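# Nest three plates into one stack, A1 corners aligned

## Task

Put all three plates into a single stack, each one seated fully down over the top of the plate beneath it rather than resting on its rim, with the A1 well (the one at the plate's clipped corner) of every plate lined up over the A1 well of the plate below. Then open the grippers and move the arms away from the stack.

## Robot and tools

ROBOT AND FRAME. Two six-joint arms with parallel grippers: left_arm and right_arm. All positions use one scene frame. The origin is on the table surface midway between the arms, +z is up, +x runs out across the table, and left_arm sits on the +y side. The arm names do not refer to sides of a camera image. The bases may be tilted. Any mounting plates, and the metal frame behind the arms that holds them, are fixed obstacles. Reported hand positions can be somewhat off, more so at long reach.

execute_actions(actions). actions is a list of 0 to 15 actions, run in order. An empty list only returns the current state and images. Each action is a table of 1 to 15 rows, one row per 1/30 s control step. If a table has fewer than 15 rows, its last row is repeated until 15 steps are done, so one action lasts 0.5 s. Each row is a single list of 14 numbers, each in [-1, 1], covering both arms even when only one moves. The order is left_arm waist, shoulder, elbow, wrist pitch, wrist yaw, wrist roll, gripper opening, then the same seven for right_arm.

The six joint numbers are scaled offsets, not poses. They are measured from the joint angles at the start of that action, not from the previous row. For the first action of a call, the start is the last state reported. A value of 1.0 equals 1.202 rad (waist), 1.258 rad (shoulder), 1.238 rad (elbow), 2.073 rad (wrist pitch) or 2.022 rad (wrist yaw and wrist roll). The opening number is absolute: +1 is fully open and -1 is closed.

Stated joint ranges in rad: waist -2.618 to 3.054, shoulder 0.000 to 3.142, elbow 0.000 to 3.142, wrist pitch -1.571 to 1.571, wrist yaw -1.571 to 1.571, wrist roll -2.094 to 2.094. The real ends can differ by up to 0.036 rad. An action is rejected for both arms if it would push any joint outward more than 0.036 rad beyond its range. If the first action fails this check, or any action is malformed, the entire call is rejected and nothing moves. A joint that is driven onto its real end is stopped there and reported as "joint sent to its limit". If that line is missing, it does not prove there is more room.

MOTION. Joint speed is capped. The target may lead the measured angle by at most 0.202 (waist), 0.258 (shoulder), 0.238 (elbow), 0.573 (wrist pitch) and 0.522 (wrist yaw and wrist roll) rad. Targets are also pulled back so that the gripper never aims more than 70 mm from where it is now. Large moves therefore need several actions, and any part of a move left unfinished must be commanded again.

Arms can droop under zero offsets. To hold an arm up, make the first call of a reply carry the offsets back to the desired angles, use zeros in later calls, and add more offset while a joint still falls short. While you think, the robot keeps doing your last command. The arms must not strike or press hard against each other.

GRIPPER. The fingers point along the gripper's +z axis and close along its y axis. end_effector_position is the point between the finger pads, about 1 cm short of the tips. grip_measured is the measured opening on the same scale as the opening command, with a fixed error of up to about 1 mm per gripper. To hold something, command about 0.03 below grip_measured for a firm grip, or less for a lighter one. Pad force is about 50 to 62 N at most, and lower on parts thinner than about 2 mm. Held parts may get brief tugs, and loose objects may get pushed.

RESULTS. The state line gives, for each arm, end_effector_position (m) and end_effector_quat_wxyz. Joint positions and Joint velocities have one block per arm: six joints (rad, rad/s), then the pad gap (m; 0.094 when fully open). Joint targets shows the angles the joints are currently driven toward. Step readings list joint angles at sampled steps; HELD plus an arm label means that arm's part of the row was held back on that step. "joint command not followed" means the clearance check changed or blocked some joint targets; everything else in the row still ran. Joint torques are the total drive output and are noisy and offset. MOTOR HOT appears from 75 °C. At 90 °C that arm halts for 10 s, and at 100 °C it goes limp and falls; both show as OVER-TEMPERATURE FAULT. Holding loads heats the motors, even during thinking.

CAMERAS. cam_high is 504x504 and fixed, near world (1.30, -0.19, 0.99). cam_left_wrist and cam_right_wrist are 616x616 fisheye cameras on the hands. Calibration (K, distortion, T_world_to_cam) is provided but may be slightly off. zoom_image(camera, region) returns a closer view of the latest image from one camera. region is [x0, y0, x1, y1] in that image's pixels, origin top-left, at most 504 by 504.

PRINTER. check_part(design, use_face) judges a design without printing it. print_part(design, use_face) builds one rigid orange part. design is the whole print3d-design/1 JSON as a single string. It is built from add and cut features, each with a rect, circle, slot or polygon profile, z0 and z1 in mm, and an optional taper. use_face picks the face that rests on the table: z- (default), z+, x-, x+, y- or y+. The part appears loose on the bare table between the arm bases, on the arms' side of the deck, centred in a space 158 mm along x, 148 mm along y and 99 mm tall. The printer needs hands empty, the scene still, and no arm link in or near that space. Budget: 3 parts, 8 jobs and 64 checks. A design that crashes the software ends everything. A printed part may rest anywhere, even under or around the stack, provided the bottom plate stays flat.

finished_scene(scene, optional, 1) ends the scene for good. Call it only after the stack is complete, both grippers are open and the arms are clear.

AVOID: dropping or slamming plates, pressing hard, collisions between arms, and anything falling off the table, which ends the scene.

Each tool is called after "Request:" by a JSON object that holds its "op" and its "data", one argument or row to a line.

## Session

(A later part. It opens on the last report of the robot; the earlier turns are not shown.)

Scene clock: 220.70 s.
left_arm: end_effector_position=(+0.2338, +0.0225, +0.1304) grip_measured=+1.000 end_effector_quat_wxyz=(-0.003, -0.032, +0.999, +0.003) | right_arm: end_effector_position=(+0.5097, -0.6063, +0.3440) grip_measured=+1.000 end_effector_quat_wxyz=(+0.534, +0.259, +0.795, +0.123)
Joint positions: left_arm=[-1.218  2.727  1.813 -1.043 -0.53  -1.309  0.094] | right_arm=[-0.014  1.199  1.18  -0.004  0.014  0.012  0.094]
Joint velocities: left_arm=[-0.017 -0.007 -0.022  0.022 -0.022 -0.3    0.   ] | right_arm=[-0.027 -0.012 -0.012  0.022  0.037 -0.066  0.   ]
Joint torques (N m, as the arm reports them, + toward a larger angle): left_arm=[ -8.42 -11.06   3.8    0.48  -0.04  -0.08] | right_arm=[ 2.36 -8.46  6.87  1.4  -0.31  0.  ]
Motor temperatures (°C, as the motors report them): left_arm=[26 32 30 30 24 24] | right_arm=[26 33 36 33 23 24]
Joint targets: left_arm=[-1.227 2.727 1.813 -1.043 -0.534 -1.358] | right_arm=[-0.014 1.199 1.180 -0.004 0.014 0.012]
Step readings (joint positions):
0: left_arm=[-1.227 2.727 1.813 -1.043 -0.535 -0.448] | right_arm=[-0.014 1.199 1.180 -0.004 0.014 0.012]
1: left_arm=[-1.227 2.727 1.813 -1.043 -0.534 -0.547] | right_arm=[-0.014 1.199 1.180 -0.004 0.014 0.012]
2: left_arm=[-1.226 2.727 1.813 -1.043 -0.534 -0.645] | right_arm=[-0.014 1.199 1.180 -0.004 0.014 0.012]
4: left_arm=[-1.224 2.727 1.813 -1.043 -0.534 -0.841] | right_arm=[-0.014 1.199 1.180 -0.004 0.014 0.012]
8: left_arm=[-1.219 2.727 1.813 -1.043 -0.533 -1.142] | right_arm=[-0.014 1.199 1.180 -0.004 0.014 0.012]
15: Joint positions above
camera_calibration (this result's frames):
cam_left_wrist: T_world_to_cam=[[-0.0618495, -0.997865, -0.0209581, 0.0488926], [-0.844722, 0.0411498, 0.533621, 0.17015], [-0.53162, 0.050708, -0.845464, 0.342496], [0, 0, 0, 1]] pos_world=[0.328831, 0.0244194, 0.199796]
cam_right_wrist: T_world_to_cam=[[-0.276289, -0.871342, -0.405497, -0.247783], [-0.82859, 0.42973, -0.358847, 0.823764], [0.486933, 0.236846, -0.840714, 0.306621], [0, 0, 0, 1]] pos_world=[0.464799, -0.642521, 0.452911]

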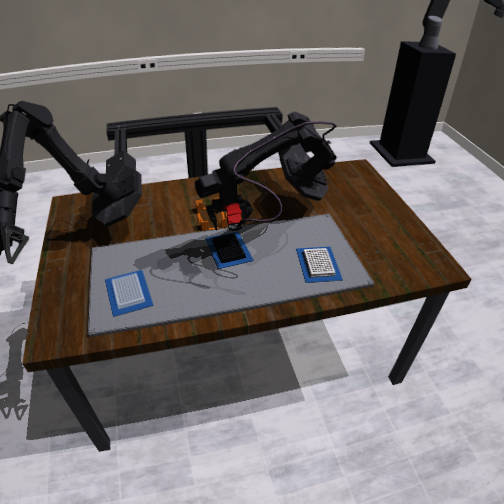

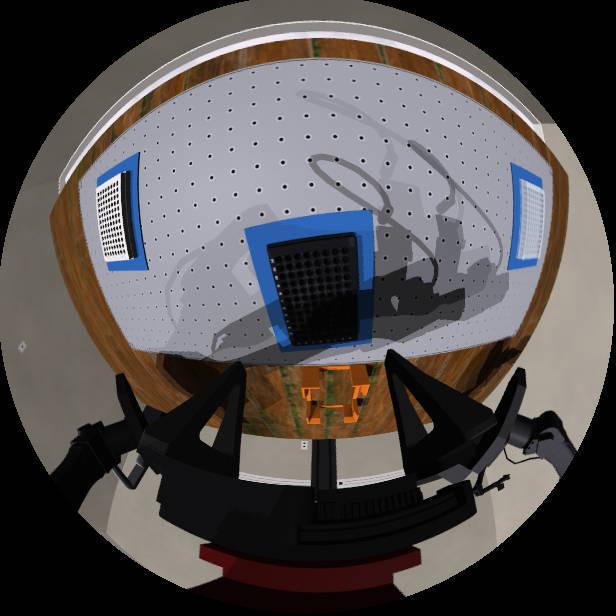

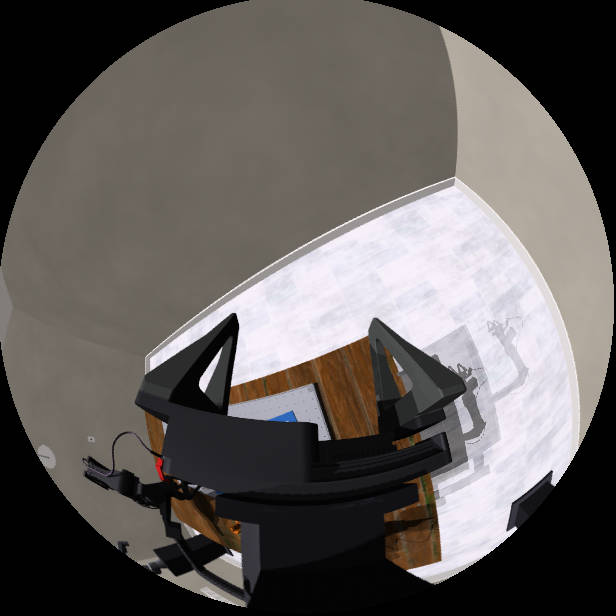

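Request:
{"op": "execute_actions", "data": {
  "actions": [
    [[0.013,0.02,-0.015,0.03,0,0,1,0,0,0,0,0,0,1],[0.026,0.04,-0.03,0.06,0,0,1,0,0,0,0,0,0,1],[0.026,0.04,-0.03,0.06,0,0,1,0,0,0,0,0,0,1],[0.04,0.06,-0.045,0.09,-0.01,0.01,1,0,0,0,0,0,0,1],[0.04,0.06,-0.045,0.09,-0.01,0.01,1,0,0,0,0,0,0,1],[0.052,0.08,-0.06,0.11,-0.012,0.02,1,0,0,0,0,0,0,1],[0.052,0.08,-0.06,0.126,-0.012,0.02,1,0,0,0,0,0,0,1],[0.065,0.096,-0.076,0.126,-0.014,0.02,1,0,0,0,0,0,0,1]]
  ]
}}

Scene clock: 240.50 s.
left_arm: end_effector_position=(+0.2184, +0.0269, +0.0434) grip_measured=+1.000 end_effector_quat_wxyz=(-0.022, -0.055, +0.998, +0.020) | right_arm: end_effector_position=(+0.5097, -0.6063, +0.3440) grip_measured=+1.000 end_effector_quat_wxyz=(+0.534, +0.259, +0.795, +0.123)
Joint positions: left_arm=[-1.125  2.859  1.718 -0.816 -0.539 -1.28   0.094] | right_arm=[-0.014  1.199  1.18  -0.004  0.014  0.012  0.094]
Joint velocities: left_arm=[ 0.012 -0.002 -0.002  0.183  0.081 -0.007  0.   ] | right_arm=[-0.022 -0.007 -0.017 -0.007 -0.007  0.051  0.   ]
Joint torques (N m, as the arm reports them, + toward a larger angle): left_arm=[ -9.08 -12.25   3.36   0.44  -0.19   0.03] | right_arm=[ 2.39 -8.44  6.85  1.41 -0.3  -0.02]
Motor temperatures (°C, as the motors report them): left_arm=[27 33 30 29 24 24] | right_arm=[26 33 36 33 23 24]
Joint targets: left_arm=[-1.140 2.848 1.719 -0.782 -0.559 -1.268] | right_arm=[-0.014 1.199 1.180 -0.004 0.014 0.012]
Step readings (joint positions):
0: left_arm=[-1.218 2.727 1.813 -1.043 -0.529 -1.351] | right_arm=[-0.014 1.199 1.180 -0.004 0.014 0.012]
1: left_arm=[-1.216 2.729 1.812 -1.039 -0.529 -1.346] | right_arm=[-0.014 1.199 1.180 -0.004 0.014 0.012]
2: left_arm=[-1.213 2.733 1.808 -1.023 -0.529 -1.340] | right_arm=[-0.014 1.199 1.180 -0.004 0.014 0.012]
4: left_arm=[-1.197 2.750 1.796 -0.979 -0.529 -1.328] | right_arm=[-0.014 1.199 1.180 -0.004 0.014 0.012]
8: left_arm=[-1.151 2.813 1.755 -0.877 -0.534 -1.299] | right_arm=[-0.014 1.199 1.180 -0.004 0.014 0.012]
15: Joint positions above
camera_calibration (this result's frames):
cam_left_wrist: T_world_to_cam=[[-0.0183353, -0.998469, -0.052182, 0.0423374], [-0.82325, -0.0145407, 0.567493, 0.198697], [-0.567383, 0.053364, -0.821723, 0.267292], [0, 0, 0, 1]] pos_world=[0.31601, 0.0308981, 0.10909]
cam_right_wrist: T_world_to_cam=[[-0.276289, -0.871342, -0.405497, -0.247783], [-0.82859, 0.42973, -0.358847, 0.823764], [0.486933, 0.236846, -0.840714, 0.306621], [0, 0, 0, 1]] pos_world=[0.464799, -0.642521, 0.452911]

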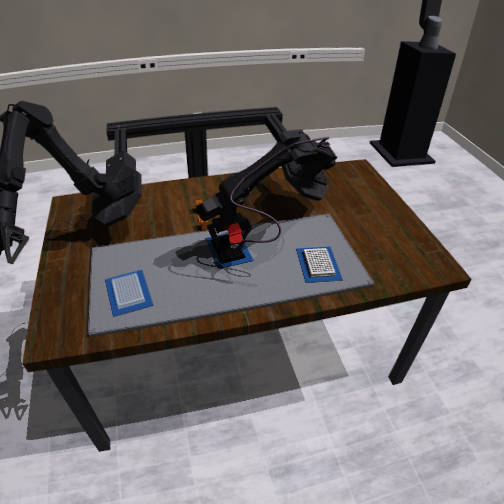

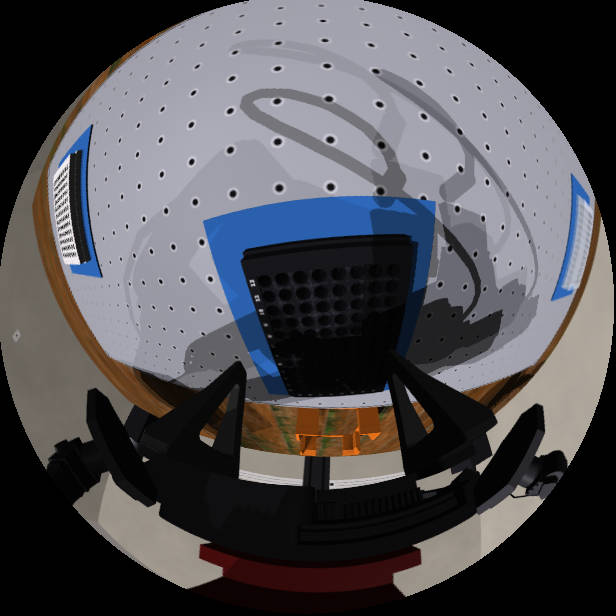

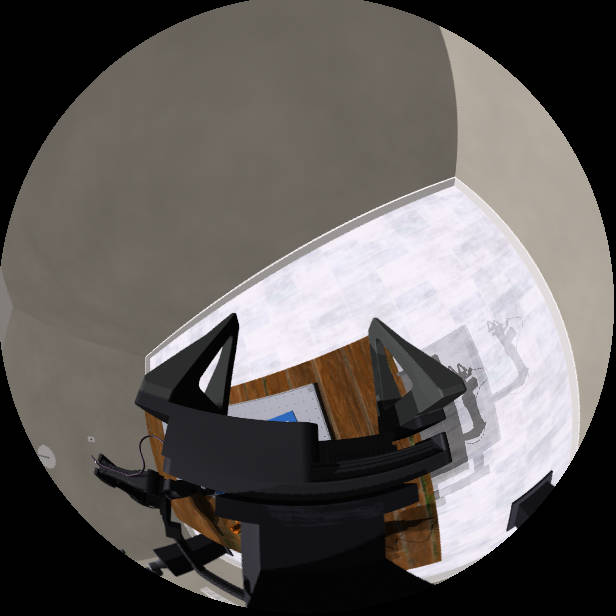

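Request:
{"op": "execute_actions", "data": {
  "actions": [
    [[-0.015,-0.01,0,0.03,-0.018,0.005,1,0,0,0,0,0,0,1]],
    [[-0.01,-0.005,0,0,0,0,1,0,0,0,0,0,0,1]]
  ]
}}

Scene clock: 246.27 s.
left_arm: end_effector_position=(+0.2240, +0.0184, +0.0430) grip_measured=+1.000 end_effector_quat_wxyz=(-0.011, -0.064, +0.998, +0.004) | right_arm: end_effector_position=(+0.5097, -0.6063, +0.3440) grip_measured=+1.000 end_effector_quat_wxyz=(+0.534, +0.259, +0.795, +0.123)
Joint positions: left_arm=[-1.125  2.859  1.718 -0.771 -0.548 -1.274  0.094] | right_arm=[-0.014  1.199  1.18  -0.004  0.014  0.012  0.094]
Joint velocities: left_arm=[ 0.017 -0.002 -0.007  0.095 -0.022  0.007  0.   ] | right_arm=[ 0.002 -0.007 -0.007 -0.066 -0.007  0.037  0.   ]
Joint torques (N m, as the arm reports them, + toward a larger angle): left_arm=[ -8.82 -11.88   3.28   0.47  -0.03  -0.03] | right_arm=[ 2.4  -8.45  6.88  1.41 -0.3   0.  ]
Motor temperatures (°C, as the motors report them): left_arm=[27 34 30 29 24 24] | right_arm=[26 33 36 33 23 24]
Joint targets: left_arm=[-1.137 2.853 1.718 -0.771 -0.553 -1.274] | right_arm=[-0.014 1.199 1.180 -0.004 0.014 0.012]
Step readings (joint positions; steps 1 to 15: 1st action; 16 to 30: 2nd action):
0: left_arm=[-1.125 2.859 1.718 -0.798 -0.539 -1.274] | right_arm=[-0.014 1.199 1.180 -0.004 0.014 0.012]
1: left_arm=[-1.125 2.859 1.718 -0.796 -0.541 -1.274] | right_arm=[-0.014 1.199 1.180 -0.004 0.014 0.012]
2: left_arm=[-1.125 2.859 1.718 -0.792 -0.543 -1.274] | right_arm=[-0.014 1.199 1.180 -0.004 0.014 0.012]
4: left_arm=[-1.125 2.859 1.718 -0.783 -0.547 -1.274] | right_arm=[-0.014 1.199 1.180 -0.004 0.014 0.012]
8: left_arm=[-1.125 2.859 1.718 -0.775 -0.551 -1.274] | right_arm=[-0.014 1.199 1.180 -0.004 0.014 0.012]
15: left_arm=[-1.125 2.859 1.718 -0.771 -0.553 -1.274] | right_arm=[-0.014 1.199 1.180 -0.004 0.014 0.012]
16: left_arm=[-1.125 2.859 1.718 -0.771 -0.552 -1.274] | right_arm=[-0.014 1.199 1.180 -0.004 0.014 0.012]
17: left_arm=[-1.125 2.859 1.718 -0.771 -0.551 -1.274] | right_arm=[-0.014 1.199 1.180 -0.004 0.014 0.012]
19: left_arm=[-1.125 2.859 1.718 -0.771 -0.550 -1.274] | right_arm=[-0.014 1.199 1.180 -0.004 0.014 0.012]
23: left_arm=[-1.125 2.859 1.718 -0.771 -0.549 -1.274] | right_arm=[-0.014 1.199 1.180 -0.004 0.014 0.012]
30: Joint positions above
camera_calibration (this result's frames):
cam_left_wrist: T_world_to_cam=[[0.000666662, -0.999764, -0.0217283, 0.0284093], [-0.836901, -0.0124509, 0.547213, 0.207323], [-0.547355, 0.0178196, -0.836711, 0.267433], [0, 0, 0, 1]] pos_world=[0.319871, 0.0262183, 0.110932]
cam_right_wrist: T_world_to_cam=[[-0.276289, -0.871342, -0.405497, -0.247783], [-0.82859, 0.42973, -0.358847, 0.823764], [0.486933, 0.236846, -0.840714, 0.306621], [0, 0, 0, 1]] pos_world=[0.464799, -0.642521, 0.452911]

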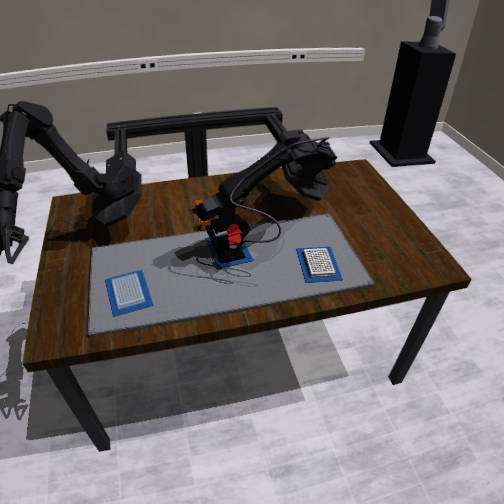

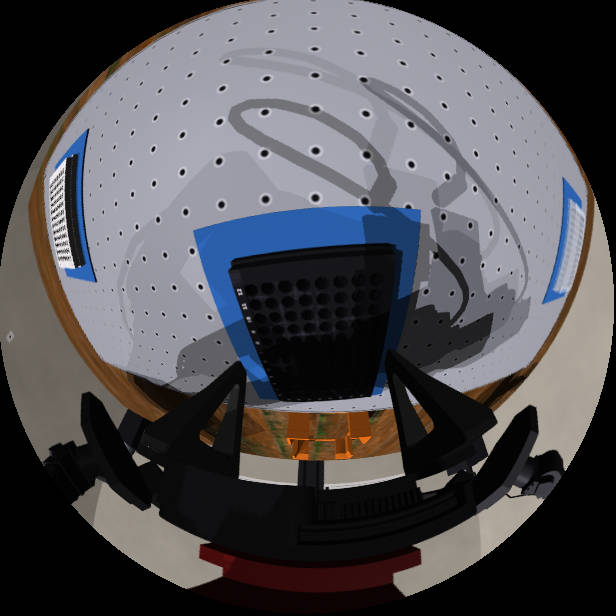

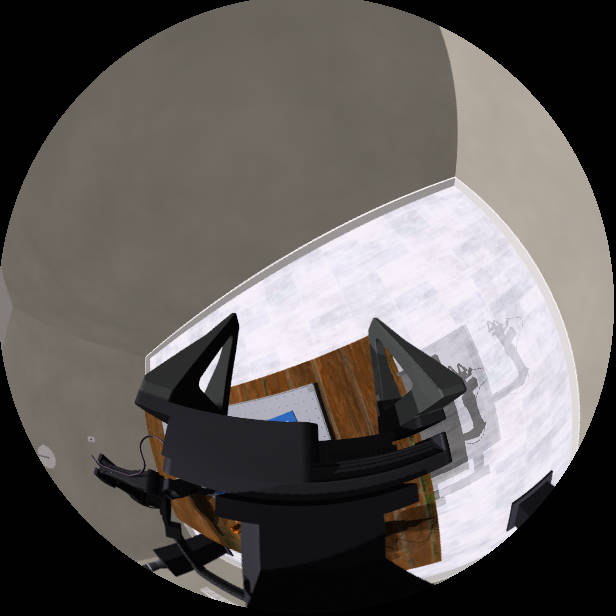

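Request:
{"op": "execute_actions", "data": {
  "actions": [
    [[-0.01,-0.005,0,0.03,-0.008,0.01,1,0,0,0,0,0,0,1],[-0.01,-0.005,0,0.03,-0.008,0.01,1,0,0,0,0,0,0,1],[-0.01,-0.005,0,0.03,-0.008,0.01,1,0,0,0,0,0,0,1],[-0.01,-0.005,0,0.03,-0.008,0.01,1,0,0,0,0,0,0,1],[-0.01,-0.005,0,0.03,-0.008,0.01,1,0,0,0,0,0,0,1],[0,0.006,-0.008,0.04,-0.008,0.01,1,0,0,0,0,0,0,1],[0,0.006,-0.008,0.04,-0.008,0.01,1,0,0,0,0,0,0,1],[0,0.006,-0.008,0.04,-0.008,0.01,1,0,0,0,0,0,0,1],[0.006,0.015,-0.017,0.046,-0.008,0.01,1,0,0,0,0,0,0,1]]
  ]
}}

Scene clock: 259.40 s.
left_arm: end_effector_position=(+0.2257, +0.0127, +0.0306) grip_measured=+1.000 end_effector_quat_wxyz=(-0.009, -0.075, +0.997, -0.010) | right_arm: end_effector_position=(+0.5097, -0.6063, +0.3440) grip_measured=+1.000 end_effector_quat_wxyz=(+0.534, +0.259, +0.795, +0.123)
Joint positions: left_arm=[-1.108  2.877  1.704 -0.698 -0.548 -1.261  0.094] | right_arm=[-0.014  1.199  1.18  -0.004  0.014  0.012  0.094]
Joint velocities: left_arm=[ 0.002  0.061 -0.042 -0.007 -0.007 -0.007  0.   ] | right_arm=[ 0.017 -0.002 -0.012 -0.066  0.007  0.007  0.   ]
Joint torques (N m, as the arm reports them, + toward a larger angle): left_arm=[ -8.75 -11.54   2.81   0.68  -0.15   0.03] | right_arm=[ 2.4  -8.45  6.87  1.41 -0.3   0.  ]
Motor temperatures (°C, as the motors report them): left_arm=[28 34 29 28 24 24] | right_arm=[26 33 36 33 23 24]
Joint targets: left_arm=[-1.117 2.878 1.697 -0.676 -0.564 -1.254] | right_arm=[-0.014 1.199 1.180 -0.004 0.014 0.012]
Step readings (joint positions):
0: left_arm=[-1.125 2.859 1.718 -0.771 -0.548 -1.274] | right_arm=[-0.014 1.199 1.180 -0.004 0.014 0.012]
1: left_arm=[-1.125 2.859 1.718 -0.768 -0.548 -1.272] | right_arm=[-0.014 1.199 1.180 -0.004 0.014 0.012]
2: left_arm=[-1.125 2.859 1.718 -0.760 -0.548 -1.270] | right_arm=[-0.014 1.199 1.180 -0.004 0.014 0.012]
4: left_arm=[-1.125 2.859 1.718 -0.746 -0.548 -1.266] | right_arm=[-0.014 1.199 1.180 -0.004 0.014 0.012]
8: left_arm=[-1.122 2.860 1.718 -0.724 -0.548 -1.262] | right_arm=[-0.014 1.199 1.180 -0.004 0.014 0.012]
15: Joint positions above
camera_calibration (this result's frames):
cam_left_wrist: T_world_to_cam=[[0.0235736, -0.99971, 0.00490853, 0.0164437], [-0.840015, -0.0171453, 0.542292, 0.216404], [-0.542051, -0.016907, -0.840176, 0.25746], [0, 0, 0, 1]] pos_world=[0.320951, 0.0245021, 0.098877]
cam_right_wrist: T_world_to_cam=[[-0.276289, -0.871342, -0.405497, -0.247783], [-0.82859, 0.42973, -0.358847, 0.823764], [0.486933, 0.236846, -0.840714, 0.306621], [0, 0, 0, 1]] pos_world=[0.464799, -0.642521, 0.452911]

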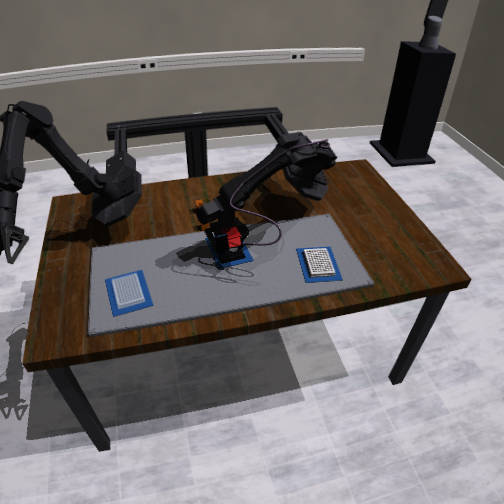

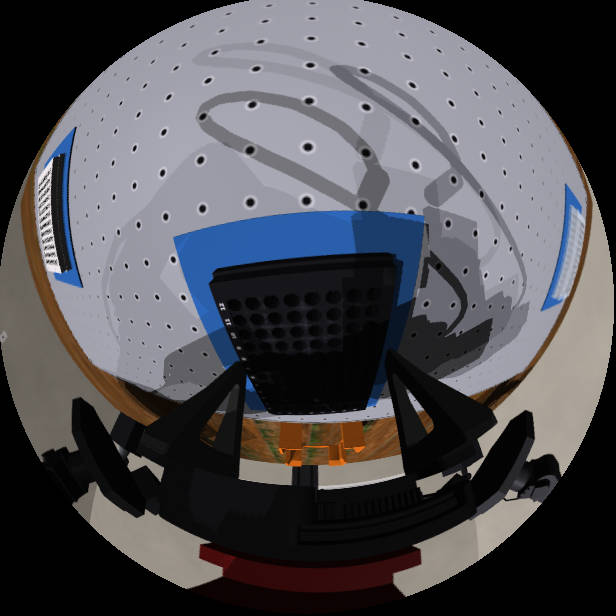

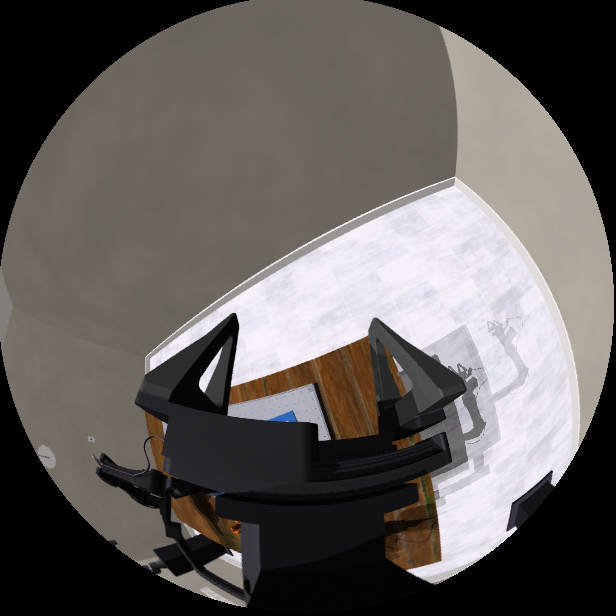

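Lower a bit more via shoulder/elbow (which also shifts +y).

Request:
{"op": "execute_actions", "data": {
  "actions": [
    [[-0.006,0.009,-0.012,0.004,-0.008,0,1,0,0,0,0,0,0,1]]
  ]
}}

Request:
{"op": "zoom_image", "data": {
  "camera": "cam_left_wrist",
  "region": [170, 240, 450, 440]
}}

Scene clock: 267.00 s.
left_arm: end_effector_position=(+0.2250, +0.0124, +0.0292) grip_measured=+1.000 end_effector_quat_wxyz=(-0.009, -0.075, +0.997, -0.010) | right_arm: end_effector_position=(+0.5097, -0.6063, +0.3440) grip_measured=+1.000 end_effector_quat_wxyz=(+0.534, +0.259, +0.795, +0.123)
Joint positions: left_arm=[-1.108  2.88   1.703 -0.693 -0.548 -1.26   0.094] | right_arm=[-0.014  1.199  1.18  -0.004  0.014  0.012  0.094]
Joint velocities: left_arm=[ 0.002 -0.002  0.007 -0.007 -0.037 -0.066  0.   ] | right_arm=[-0.012 -0.017  0.002 -0.007  0.037  0.037  0.   ]
Joint torques (N m, as the arm reports them, + toward a larger angle): left_arm=[ -8.42 -10.5    2.26   0.54  -0.15  -0.04] | right_arm=[ 2.41 -8.46  6.87  1.41 -0.3  -0.02]
Motor temperatures (°C, as the motors report them): left_arm=[28 34 29 28 24 24] | right_arm=[26 33 36 33 23 24]
Joint targets: left_arm=[-1.115 2.888 1.690 -0.690 -0.564 -1.261] | right_arm=[-0.014 1.199 1.180 -0.004 0.014 0.012]
Step readings (joint positions):
0: left_arm=[-1.108 2.880 1.703 -0.693 -0.548 -1.260] | right_arm=[-0.014 1.199 1.180 -0.004 0.014 0.012]
1: left_arm=[-1.108 2.880 1.703 -0.693 -0.548 -1.260] | right_arm=[-0.014 1.199 1.180 -0.004 0.014 0.012]
2: left_arm=[-1.108 2.880 1.703 -0.693 -0.548 -1.260] | right_arm=[-0.014 1.199 1.180 -0.004 0.014 0.012]
4: left_arm=[-1.108 2.880 1.703 -0.693 -0.548 -1.260] | right_arm=[-0.014 1.199 1.180 -0.004 0.014 0.012]
8: left_arm=[-1.108 2.880 1.703 -0.693 -0.548 -1.260] | right_arm=[-0.014 1.199 1.180 -0.004 0.014 0.012]
15: Joint positions above
camera_calibration (this result's frames):
cam_left_wrist: T_world_to_cam=[[0.0237338, -0.999702, 0.00566669, 0.0160857], [-0.840146, -0.016873, 0.542099, 0.21663], [-0.541842, -0.0176269, -0.840296, 0.255837], [0, 0, 0, 1]] pos_world=[0.320242, 0.0242457, 0.0974531]
cam_right_wrist: T_world_to_cam=[[-0.276289, -0.871342, -0.405497, -0.247783], [-0.82859, 0.42973, -0.358847, 0.823764], [0.486933, 0.236846, -0.840714, 0.306621], [0, 0, 0, 1]] pos_world=[0.464799, -0.642521, 0.452911]

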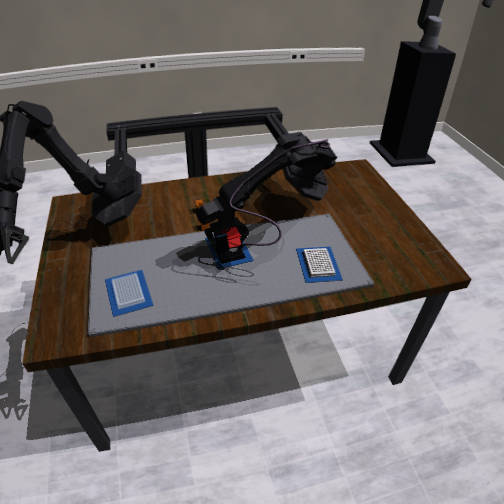

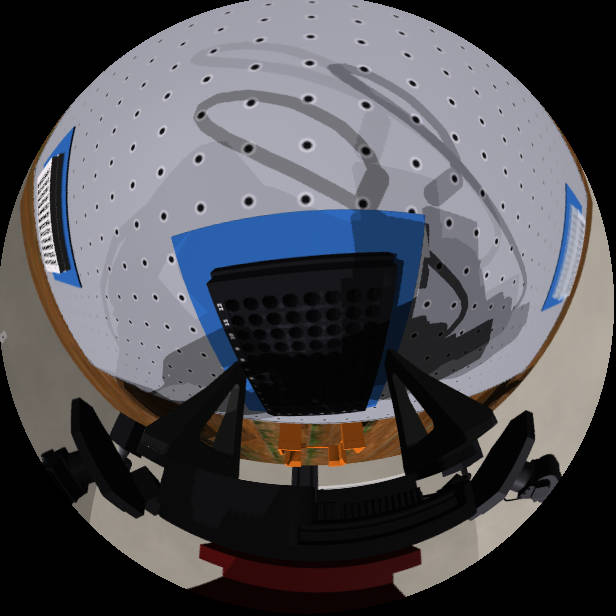

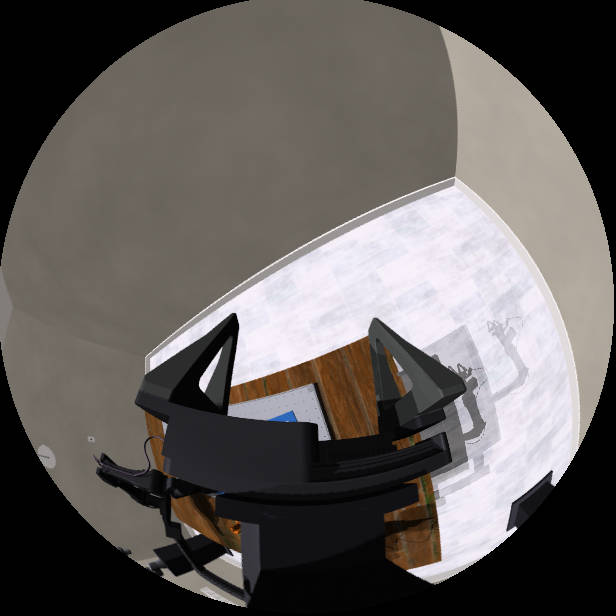

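Region (170, 240, 450, 440) of cam_left_wrist's 616x616 image, scaled by 1.800, with more detail than that image has; it fills the top 360 rows of this view, and the rest is white.

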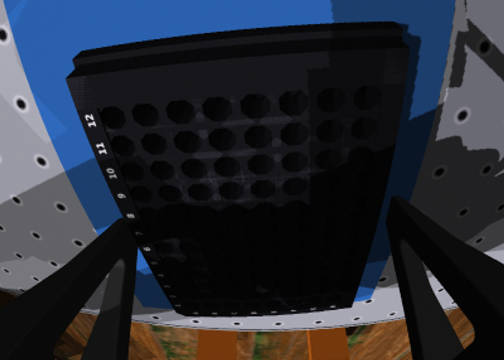

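Request:
{"op": "execute_actions", "data": {
  "actions": [
    [[-0.006,-0.004,0.003,0,0,0,0.68,0,0,0,0,0,0,1]]
  ]
}}

Scene clock: 272.07 s.
left_arm: end_effector_position=(+0.2248, +0.0123, +0.0292) grip_measured=+0.713 end_effector_quat_wxyz=(-0.009, -0.075, +0.997, -0.010) | right_arm: end_effector_position=(+0.5097, -0.6063, +0.3440) grip_measured=+1.000 end_effector_quat_wxyz=(+0.534, +0.259, +0.795, +0.123)
Joint positions: left_arm=[-1.108  2.88   1.703 -0.693 -0.547 -1.26   0.08 ] | right_arm=[-0.014  1.199  1.18  -0.004  0.014  0.012  0.094]
Joint velocities: left_arm=[ 0.002  0.002 -0.017 -0.022  0.007  0.022 -0.   ] | right_arm=[-0.012 -0.002  0.002  0.007  0.022  0.007  0.   ]
Joint torques (N m, as the arm reports them, + toward a larger angle): left_arm=[ -8.38 -11.79   3.46   0.52   0.    -0.04] | right_arm=[ 2.38 -8.45  6.84  1.4  -0.31  0.  ]
Motor temperatures (°C, as the motors report them): left_arm=[28 34 29 28 24 24] | right_arm=[26 33 36 33 23 24]
Joint targets: left_arm=[-1.115 2.875 1.706 -0.693 -0.548 -1.260] | right_arm=[-0.014 1.199 1.180 -0.004 0.014 0.012]
Step readings (joint positions):
0: left_arm=[-1.108 2.880 1.703 -0.693 -0.548 -1.260] | right_arm=[-0.014 1.199 1.180 -0.004 0.014 0.012]
1: left_arm=[-1.108 2.880 1.703 -0.693 -0.548 -1.260] | right_arm=[-0.014 1.199 1.180 -0.004 0.014 0.012]
2: left_arm=[-1.108 2.880 1.703 -0.693 -0.547 -1.260] | right_arm=[-0.014 1.199 1.180 -0.004 0.014 0.012]
4: left_arm=[-1.108 2.880 1.703 -0.693 -0.547 -1.260] | right_arm=[-0.014 1.199 1.180 -0.004 0.014 0.012]
8: left_arm=[-1.108 2.880 1.703 -0.693 -0.547 -1.260] | right_arm=[-0.014 1.199 1.180 -0.004 0.014 0.012]
15: Joint positions above
camera_calibration (this result's frames):
cam_left_wrist: T_world_to_cam=[[0.0235203, -0.999706, 0.0058597, 0.0161187], [-0.839517, -0.0165682, 0.543081, 0.216268], [-0.542824, -0.0176927, -0.83966, 0.255924], [0, 0, 0, 1]] pos_world=[0.320104, 0.0242252, 0.0973435]
cam_right_wrist: T_world_to_cam=[[-0.276289, -0.871342, -0.405497, -0.247783], [-0.82859, 0.42973, -0.358847, 0.823764], [0.486933, 0.236846, -0.840714, 0.306621], [0, 0, 0, 1]] pos_world=[0.464799, -0.642521, 0.452911]

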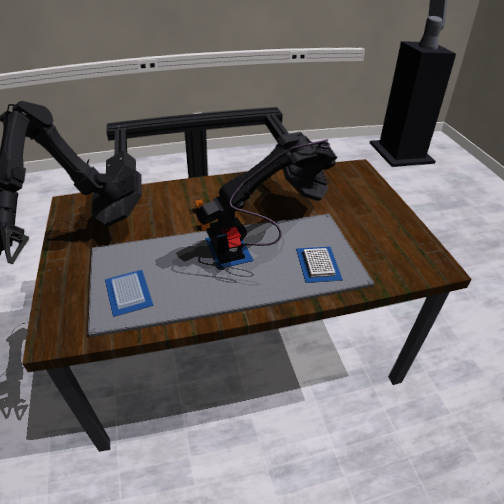

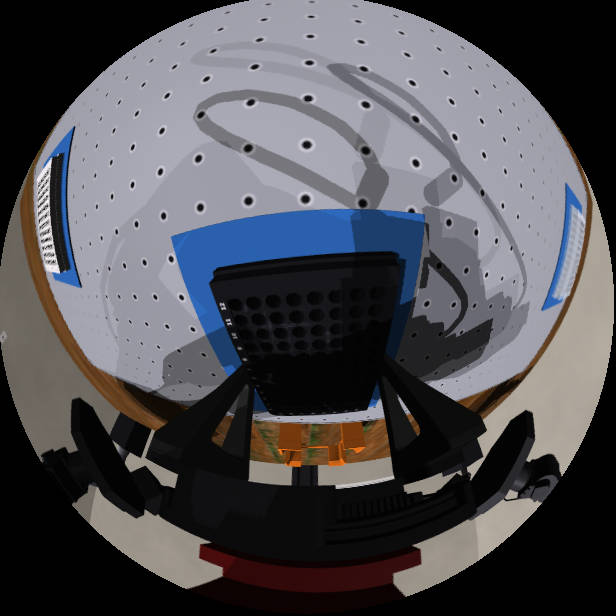

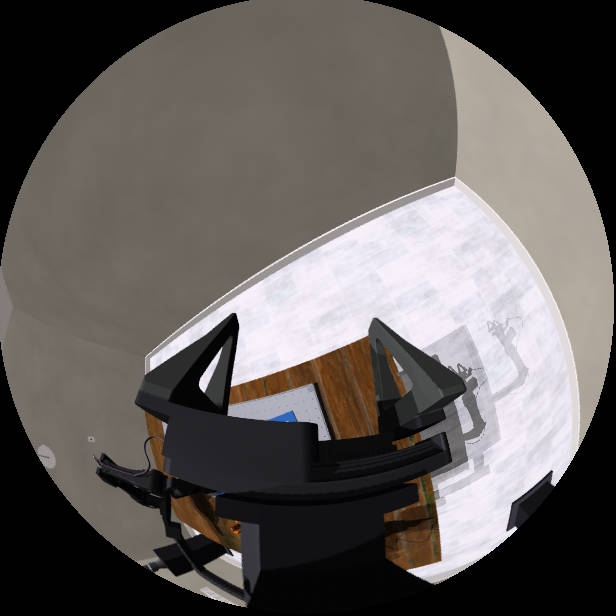

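Request:
{"op": "execute_actions", "data": {
  "actions": [
    [[-0.02,-0.025,0.018,-0.03,0,0,0.68,0,0,0,0,0,0,1],[-0.02,-0.025,0.018,-0.03,0,0,0.68,0,0,0,0,0,0,1],[-0.04,-0.05,0.036,-0.065,0,0,0.68,0,0,0,0,0,0,1],[-0.04,-0.05,0.036,-0.065,0,0,0.68,0,0,0,0,0,0,1],[-0.06,-0.075,0.054,-0.1,0,0,0.68,0,0,0,0,0,0,1],[-0.06,-0.075,0.054,-0.1,0,0,0.68,0,0,0,0,0,0,1],[-0.08,-0.1,0.072,-0.135,0,0,0.68,0,0,0,0,0,0,1],[-0.08,-0.1,0.072,-0.135,0,0,0.68,0,0,0,0,0,0,1],[-0.1,-0.125,0.09,-0.17,0,0,0.68,0,0,0,0,0,0,1]]
  ]
}}

Scene clock: 285.43 s.
left_arm: end_effector_position=(+0.2389, +0.0107, +0.1322) grip_measured=+0.713 end_effector_quat_wxyz=(+0.011, -0.022, +0.999, -0.021) | right_arm: end_effector_position=(+0.5097, -0.6063, +0.3440) grip_measured=+1.000 end_effector_quat_wxyz=(+0.534, +0.259, +0.795, +0.123)
Joint positions: left_arm=[-1.222  2.722  1.806 -0.981 -0.54  -1.26   0.08 ] | right_arm=[-0.014  1.199  1.18  -0.004  0.014  0.012  0.094]
Joint velocities: left_arm=[-0.037 -0.09   0.042 -0.183 -0.037  0.022 -0.001] | right_arm=[0.007 0.007 0.012 0.022 0.007 0.007 0.   ]
Joint torques (N m, as the arm reports them, + toward a larger angle): left_arm=[ -7.95 -10.47   4.29   0.27  -0.07  -0.03] | right_arm=[ 2.39 -8.46  6.87  1.41 -0.31 -0.01]
Motor temperatures (°C, as the motors report them): left_arm=[28 35 29 28 23 24] | right_arm=[26 33 36 33 23 24]
Joint targets: left_arm=[-1.228 2.723 1.814 -1.045 -0.547 -1.260] | right_arm=[-0.014 1.199 1.180 -0.004 0.014 0.012]
Step readings (joint positions):
0: left_arm=[-1.108 2.880 1.703 -0.693 -0.547 -1.260] | right_arm=[-0.014 1.199 1.180 -0.004 0.014 0.012]
1: left_arm=[-1.108 2.879 1.703 -0.696 -0.547 -1.260] | right_arm=[-0.014 1.199 1.180 -0.004 0.014 0.012]
2: left_arm=[-1.108 2.878 1.703 -0.703 -0.545 -1.260] | right_arm=[-0.014 1.199 1.180 -0.004 0.014 0.012]
4: left_arm=[-1.112 2.872 1.709 -0.740 -0.543 -1.260] | right_arm=[-0.014 1.199 1.180 -0.004 0.014 0.012]
8: left_arm=[-1.150 2.824 1.743 -0.856 -0.540 -1.260] | right_arm=[-0.014 1.199 1.180 -0.004 0.014 0.012]
15: Joint positions above
camera_calibration (this result's frames):
cam_left_wrist: T_world_to_cam=[[-0.0821117, -0.996328, 0.0242372, 0.0363664], [-0.858423, 0.0830597, 0.506172, 0.180478], [-0.506327, 0.0207569, -0.862092, 0.343812], [0, 0, 0, 1]] pos_world=[0.331994, 0.0141059, 0.204162]
cam_right_wrist: T_world_to_cam=[[-0.276289, -0.871342, -0.405497, -0.247783], [-0.82859, 0.42973, -0.358847, 0.823764], [0.486933, 0.236846, -0.840714, 0.306621], [0, 0, 0, 1]] pos_world=[0.464799, -0.642521, 0.452911]

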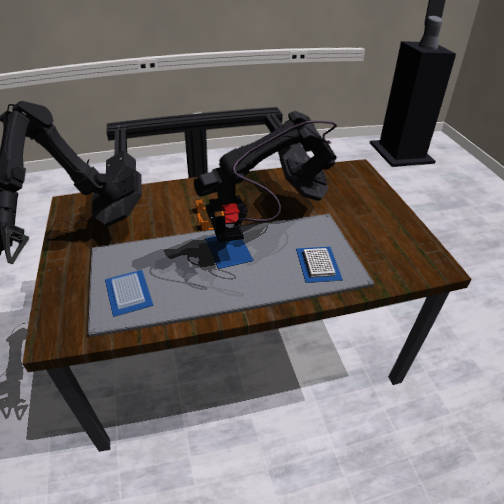

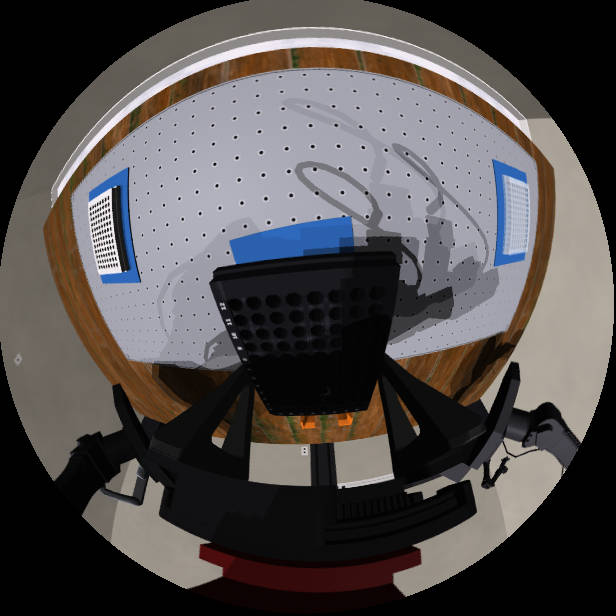

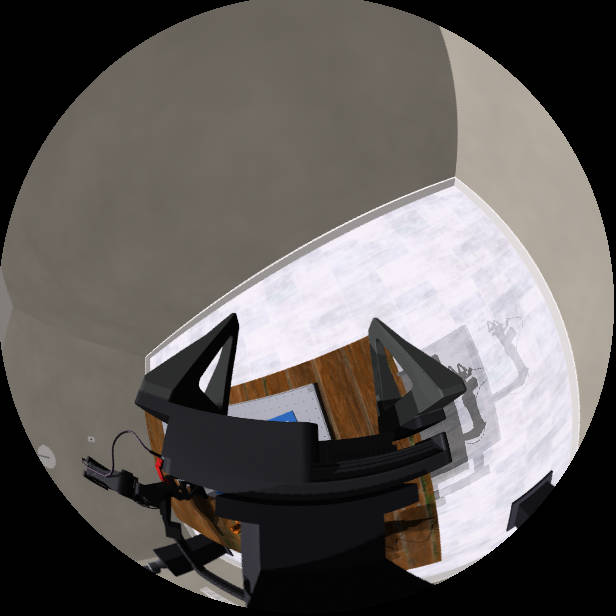

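Request:
{"op": "execute_actions", "data": {
  "actions": [
    [[-0.037,0.01,0,-0.02,0.011,-0.02,0.68,0,0,0,0,0,0,1],[-0.075,0.02,0,-0.02,0.022,-0.04,0.68,0,0,0,0,0,0,1],[-0.11,0.035,-0.01,-0.01,0.033,-0.06,0.68,0,0,0,0,0,0,1],[-0.15,0.05,-0.02,0,0.044,-0.08,0.68,0,0,0,0,0,0,1],[-0.19,0.07,-0.03,0.01,0.055,-0.1,0.68,0,0,0,0,0,0,1],[-0.225,0.09,-0.04,0.02,0.066,-0.12,0.68,0,0,0,0,0,0,1],[-0.26,0.11,-0.05,0.03,0.077,-0.14,0.68,0,0,0,0,0,0,1],[-0.3,0.13,-0.055,0.04,0.088,-0.16,0.68,0,0,0,0,0,0,1],[-0.335,0.15,-0.06,0.044,0.1,-0.18,0.68,0,0,0,0,0,0,1],[-0.373,0.165,-0.065,0.044,0.109,-0.193,0.68,0,0,0,0,0,0,1],[-0.373,0.181,-0.07,0.044,0.109,-0.193,0.68,0,0,0,0,0,0,1]]
  ]
}}

Scene clock: 300.43 s.
left_arm: end_effector_position=(+0.0239, -0.0069, +0.1048) grip_measured=+0.713 end_effector_quat_wxyz=(+0.012, +0.056, +0.998, -0.005) | right_arm: end_effector_position=(+0.5097, -0.6063, +0.3440) grip_measured=+1.000 end_effector_quat_wxyz=(+0.534, +0.259, +0.795, +0.123)
Joint positions: left_arm=[-1.678  2.954  1.729 -0.905 -0.345 -1.573  0.08 ] | right_arm=[-0.014  1.199  1.18  -0.004  0.014  0.012  0.094]
Joint velocities: left_arm=[-0.706  0.491 -0.271  0.051  0.549 -0.52  -0.   ] | right_arm=[ 0.007  0.002 -0.002  0.007  0.022 -0.007  0.   ]
Joint torques (N m, as the arm reports them, + toward a larger angle): left_arm=[  0.62 -15.55   4.56   0.57  -0.55  -0.12] | right_arm=[ 2.4  -8.45  6.88  1.41 -0.3  -0.01]
Motor temperatures (°C, as the motors report them): left_arm=[28 35 30 27 23 24] | right_arm=[26 33 36 33 23 24]
Joint targets: left_arm=[-1.670 2.949 1.720 -0.890 -0.319 -1.650] | right_arm=[-0.014 1.199 1.180 -0.004 0.014 0.012]
Step readings (joint positions):
0: left_arm=[-1.218 2.726 1.807 -1.029 -0.540 -1.260] | right_arm=[-0.014 1.199 1.180 -0.004 0.014 0.012]
1: left_arm=[-1.220 2.726 1.807 -1.029 -0.537 -1.265] | right_arm=[-0.014 1.199 1.180 -0.004 0.014 0.012]
2: left_arm=[-1.225 2.727 1.807 -1.029 -0.532 -1.277] | right_arm=[-0.014 1.199 1.180 -0.004 0.014 0.012]
4: left_arm=[-1.259 2.738 1.806 -1.023 -0.520 -1.316] | right_arm=[-0.014 1.199 1.180 -0.004 0.014 0.012]
8: left_arm=[-1.401 2.796 1.788 -0.980 -0.473 -1.404] | right_arm=[-0.014 1.199 1.180 -0.004 0.014 0.012]
15: Joint positions above
camera_calibration (this result's frames):
cam_left_wrist: T_world_to_cam=[[-0.236652, -0.971544, -0.00995205, 0.00921905], [-0.838649, 0.199087, 0.506984, 0.0114654], [-0.490576, 0.128325, -0.861898, 0.212094], [0, 0, 0, 1]] pos_world=[0.115845, -0.0205428, 0.177082]
cam_right_wrist: T_world_to_cam=[[-0.276289, -0.871342, -0.405497, -0.247783], [-0.82859, 0.42973, -0.358847, 0.823764], [0.486933, 0.236846, -0.840714, 0.306621], [0, 0, 0, 1]] pos_world=[0.464799, -0.642521, 0.452911]

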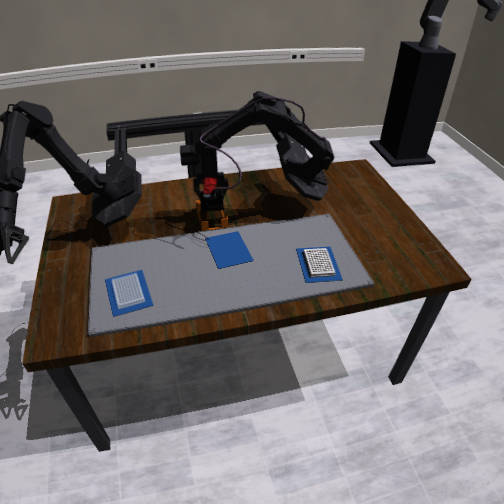

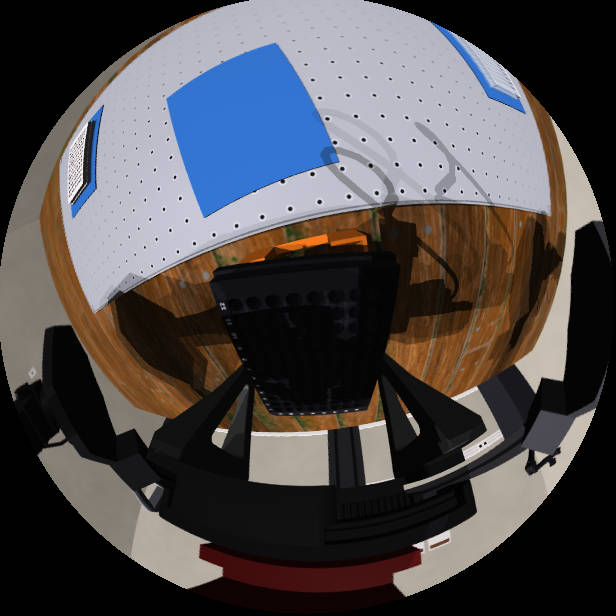

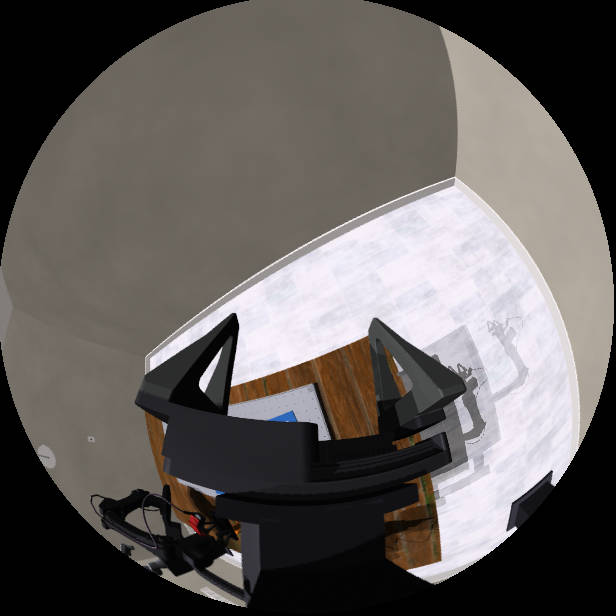

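Request:
{"op": "execute_actions", "data": {
  "actions": [
    [[0.01,0.004,-0.02,0.02,0,-0.03,0.68,0,0,0,0,0,0,1],[0.01,0.004,-0.02,0.02,0,-0.03,0.68,0,0,0,0,0,0,1],[0.02,0.008,-0.045,0.04,0,-0.03,0.68,0,0,0,0,0,0,1],[0.02,0.008,-0.045,0.04,0,-0.03,0.68,0,0,0,0,0,0,1],[0.03,0.011,-0.07,0.06,-0.005,-0.03,0.68,0,0,0,0,0,0,1],[0.03,0.011,-0.07,0.06,-0.005,-0.03,0.68,0,0,0,0,0,0,1],[0.04,0.014,-0.09,0.08,-0.008,-0.03,0.68,0,0,0,0,0,0,1],[0.04,0.014,-0.09,0.08,-0.008,-0.03,0.68,0,0,0,0,0,0,1],[0.047,0.016,-0.11,0.09,-0.008,-0.03,0.68,0,0,0,0,0,0,1]]
  ]
}}

Scene clock: 324.10 s.
left_arm: end_effector_position=(+0.0266, +0.0136, +0.0585) grip_measured=+0.713 end_effector_quat_wxyz=(-0.008, -0.001, +1.000, +0.010) | right_arm: end_effector_position=(+0.5097, -0.6063, +0.3440) grip_measured=+1.000 end_effector_quat_wxyz=(+0.534, +0.259, +0.795, +0.123)
Joint positions: left_arm=[-1.613  2.981  1.595 -0.754 -0.337 -1.64   0.08 ] | right_arm=[-0.014  1.199  1.18  -0.004  0.014  0.012  0.094]
Joint velocities: left_arm=[-0.002 -0.012  0.012  0.139 -0.007 -0.022 -0.   ] | right_arm=[ 0.012 -0.002  0.007 -0.022 -0.022 -0.066  0.   ]
Joint torques (N m, as the arm reports them, + toward a larger angle): left_arm=[ -5.28 -12.61   3.48   0.63  -0.22   0.03] | right_arm=[ 2.39 -8.41  6.87  1.41 -0.31  0.  ]
Motor temperatures (°C, as the motors report them): left_arm=[27 38 30 27 23 24] | right_arm=[26 33 36 33 23 24]
Joint targets: left_arm=[-1.621 2.974 1.593 -0.718 -0.361 -1.634] | right_arm=[-0.014 1.199 1.180 -0.004 0.014 0.012]
Step readings (joint positions):
0: left_arm=[-1.655 2.976 1.709 -0.898 -0.314 -1.643] | right_arm=[-0.014 1.199 1.180 -0.004 0.014 0.012]
1: left_arm=[-1.655 2.976 1.709 -0.897 -0.315 -1.643] | right_arm=[-0.014 1.199 1.180 -0.004 0.014 0.012]
2: left_arm=[-1.655 2.976 1.709 -0.893 -0.316 -1.642] | right_arm=[-0.014 1.199 1.180 -0.004 0.014 0.012]
4: left_arm=[-1.655 2.975 1.698 -0.869 -0.320 -1.641] | right_arm=[-0.014 1.199 1.180 -0.004 0.014 0.012]
8: left_arm=[-1.643 2.975 1.642 -0.806 -0.328 -1.640] | right_arm=[-0.014 1.199 1.180 -0.004 0.014 0.012]
15: Joint positions above
camera_calibration (this result's frames):
cam_left_wrist: T_world_to_cam=[[-0.124815, -0.991615, -0.0334902, 0.0279998], [-0.834321, 0.0866294, 0.544429, 0.0323452], [-0.536963, 0.0958947, -0.838138, 0.171159], [0, 0, 0, 1]] pos_world=[0.122387, 0.00854969, 0.126783]
cam_right_wrist: T_world_to_cam=[[-0.276289, -0.871342, -0.405497, -0.247783], [-0.82859, 0.42973, -0.358847, 0.823764], [0.486933, 0.236846, -0.840714, 0.306621], [0, 0, 0, 1]] pos_world=[0.464799, -0.642521, 0.452911]

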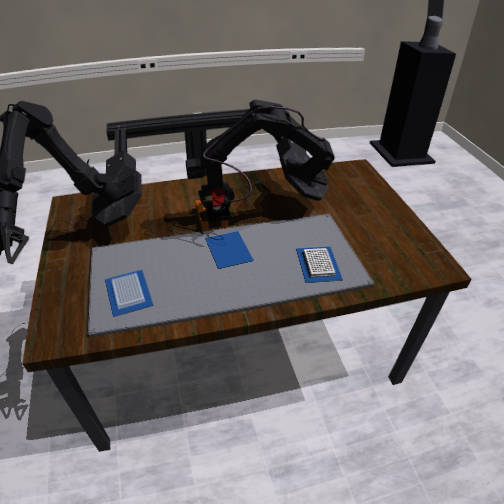

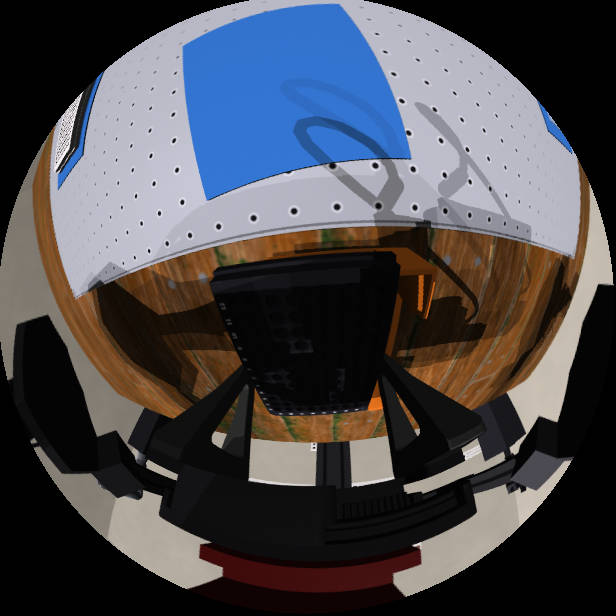

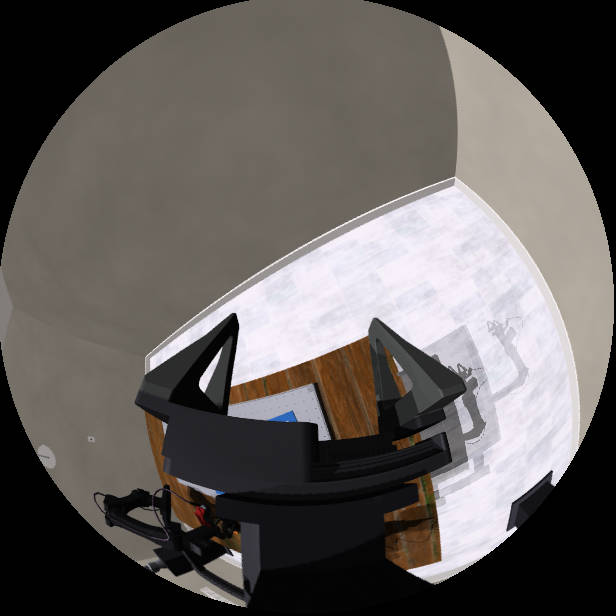

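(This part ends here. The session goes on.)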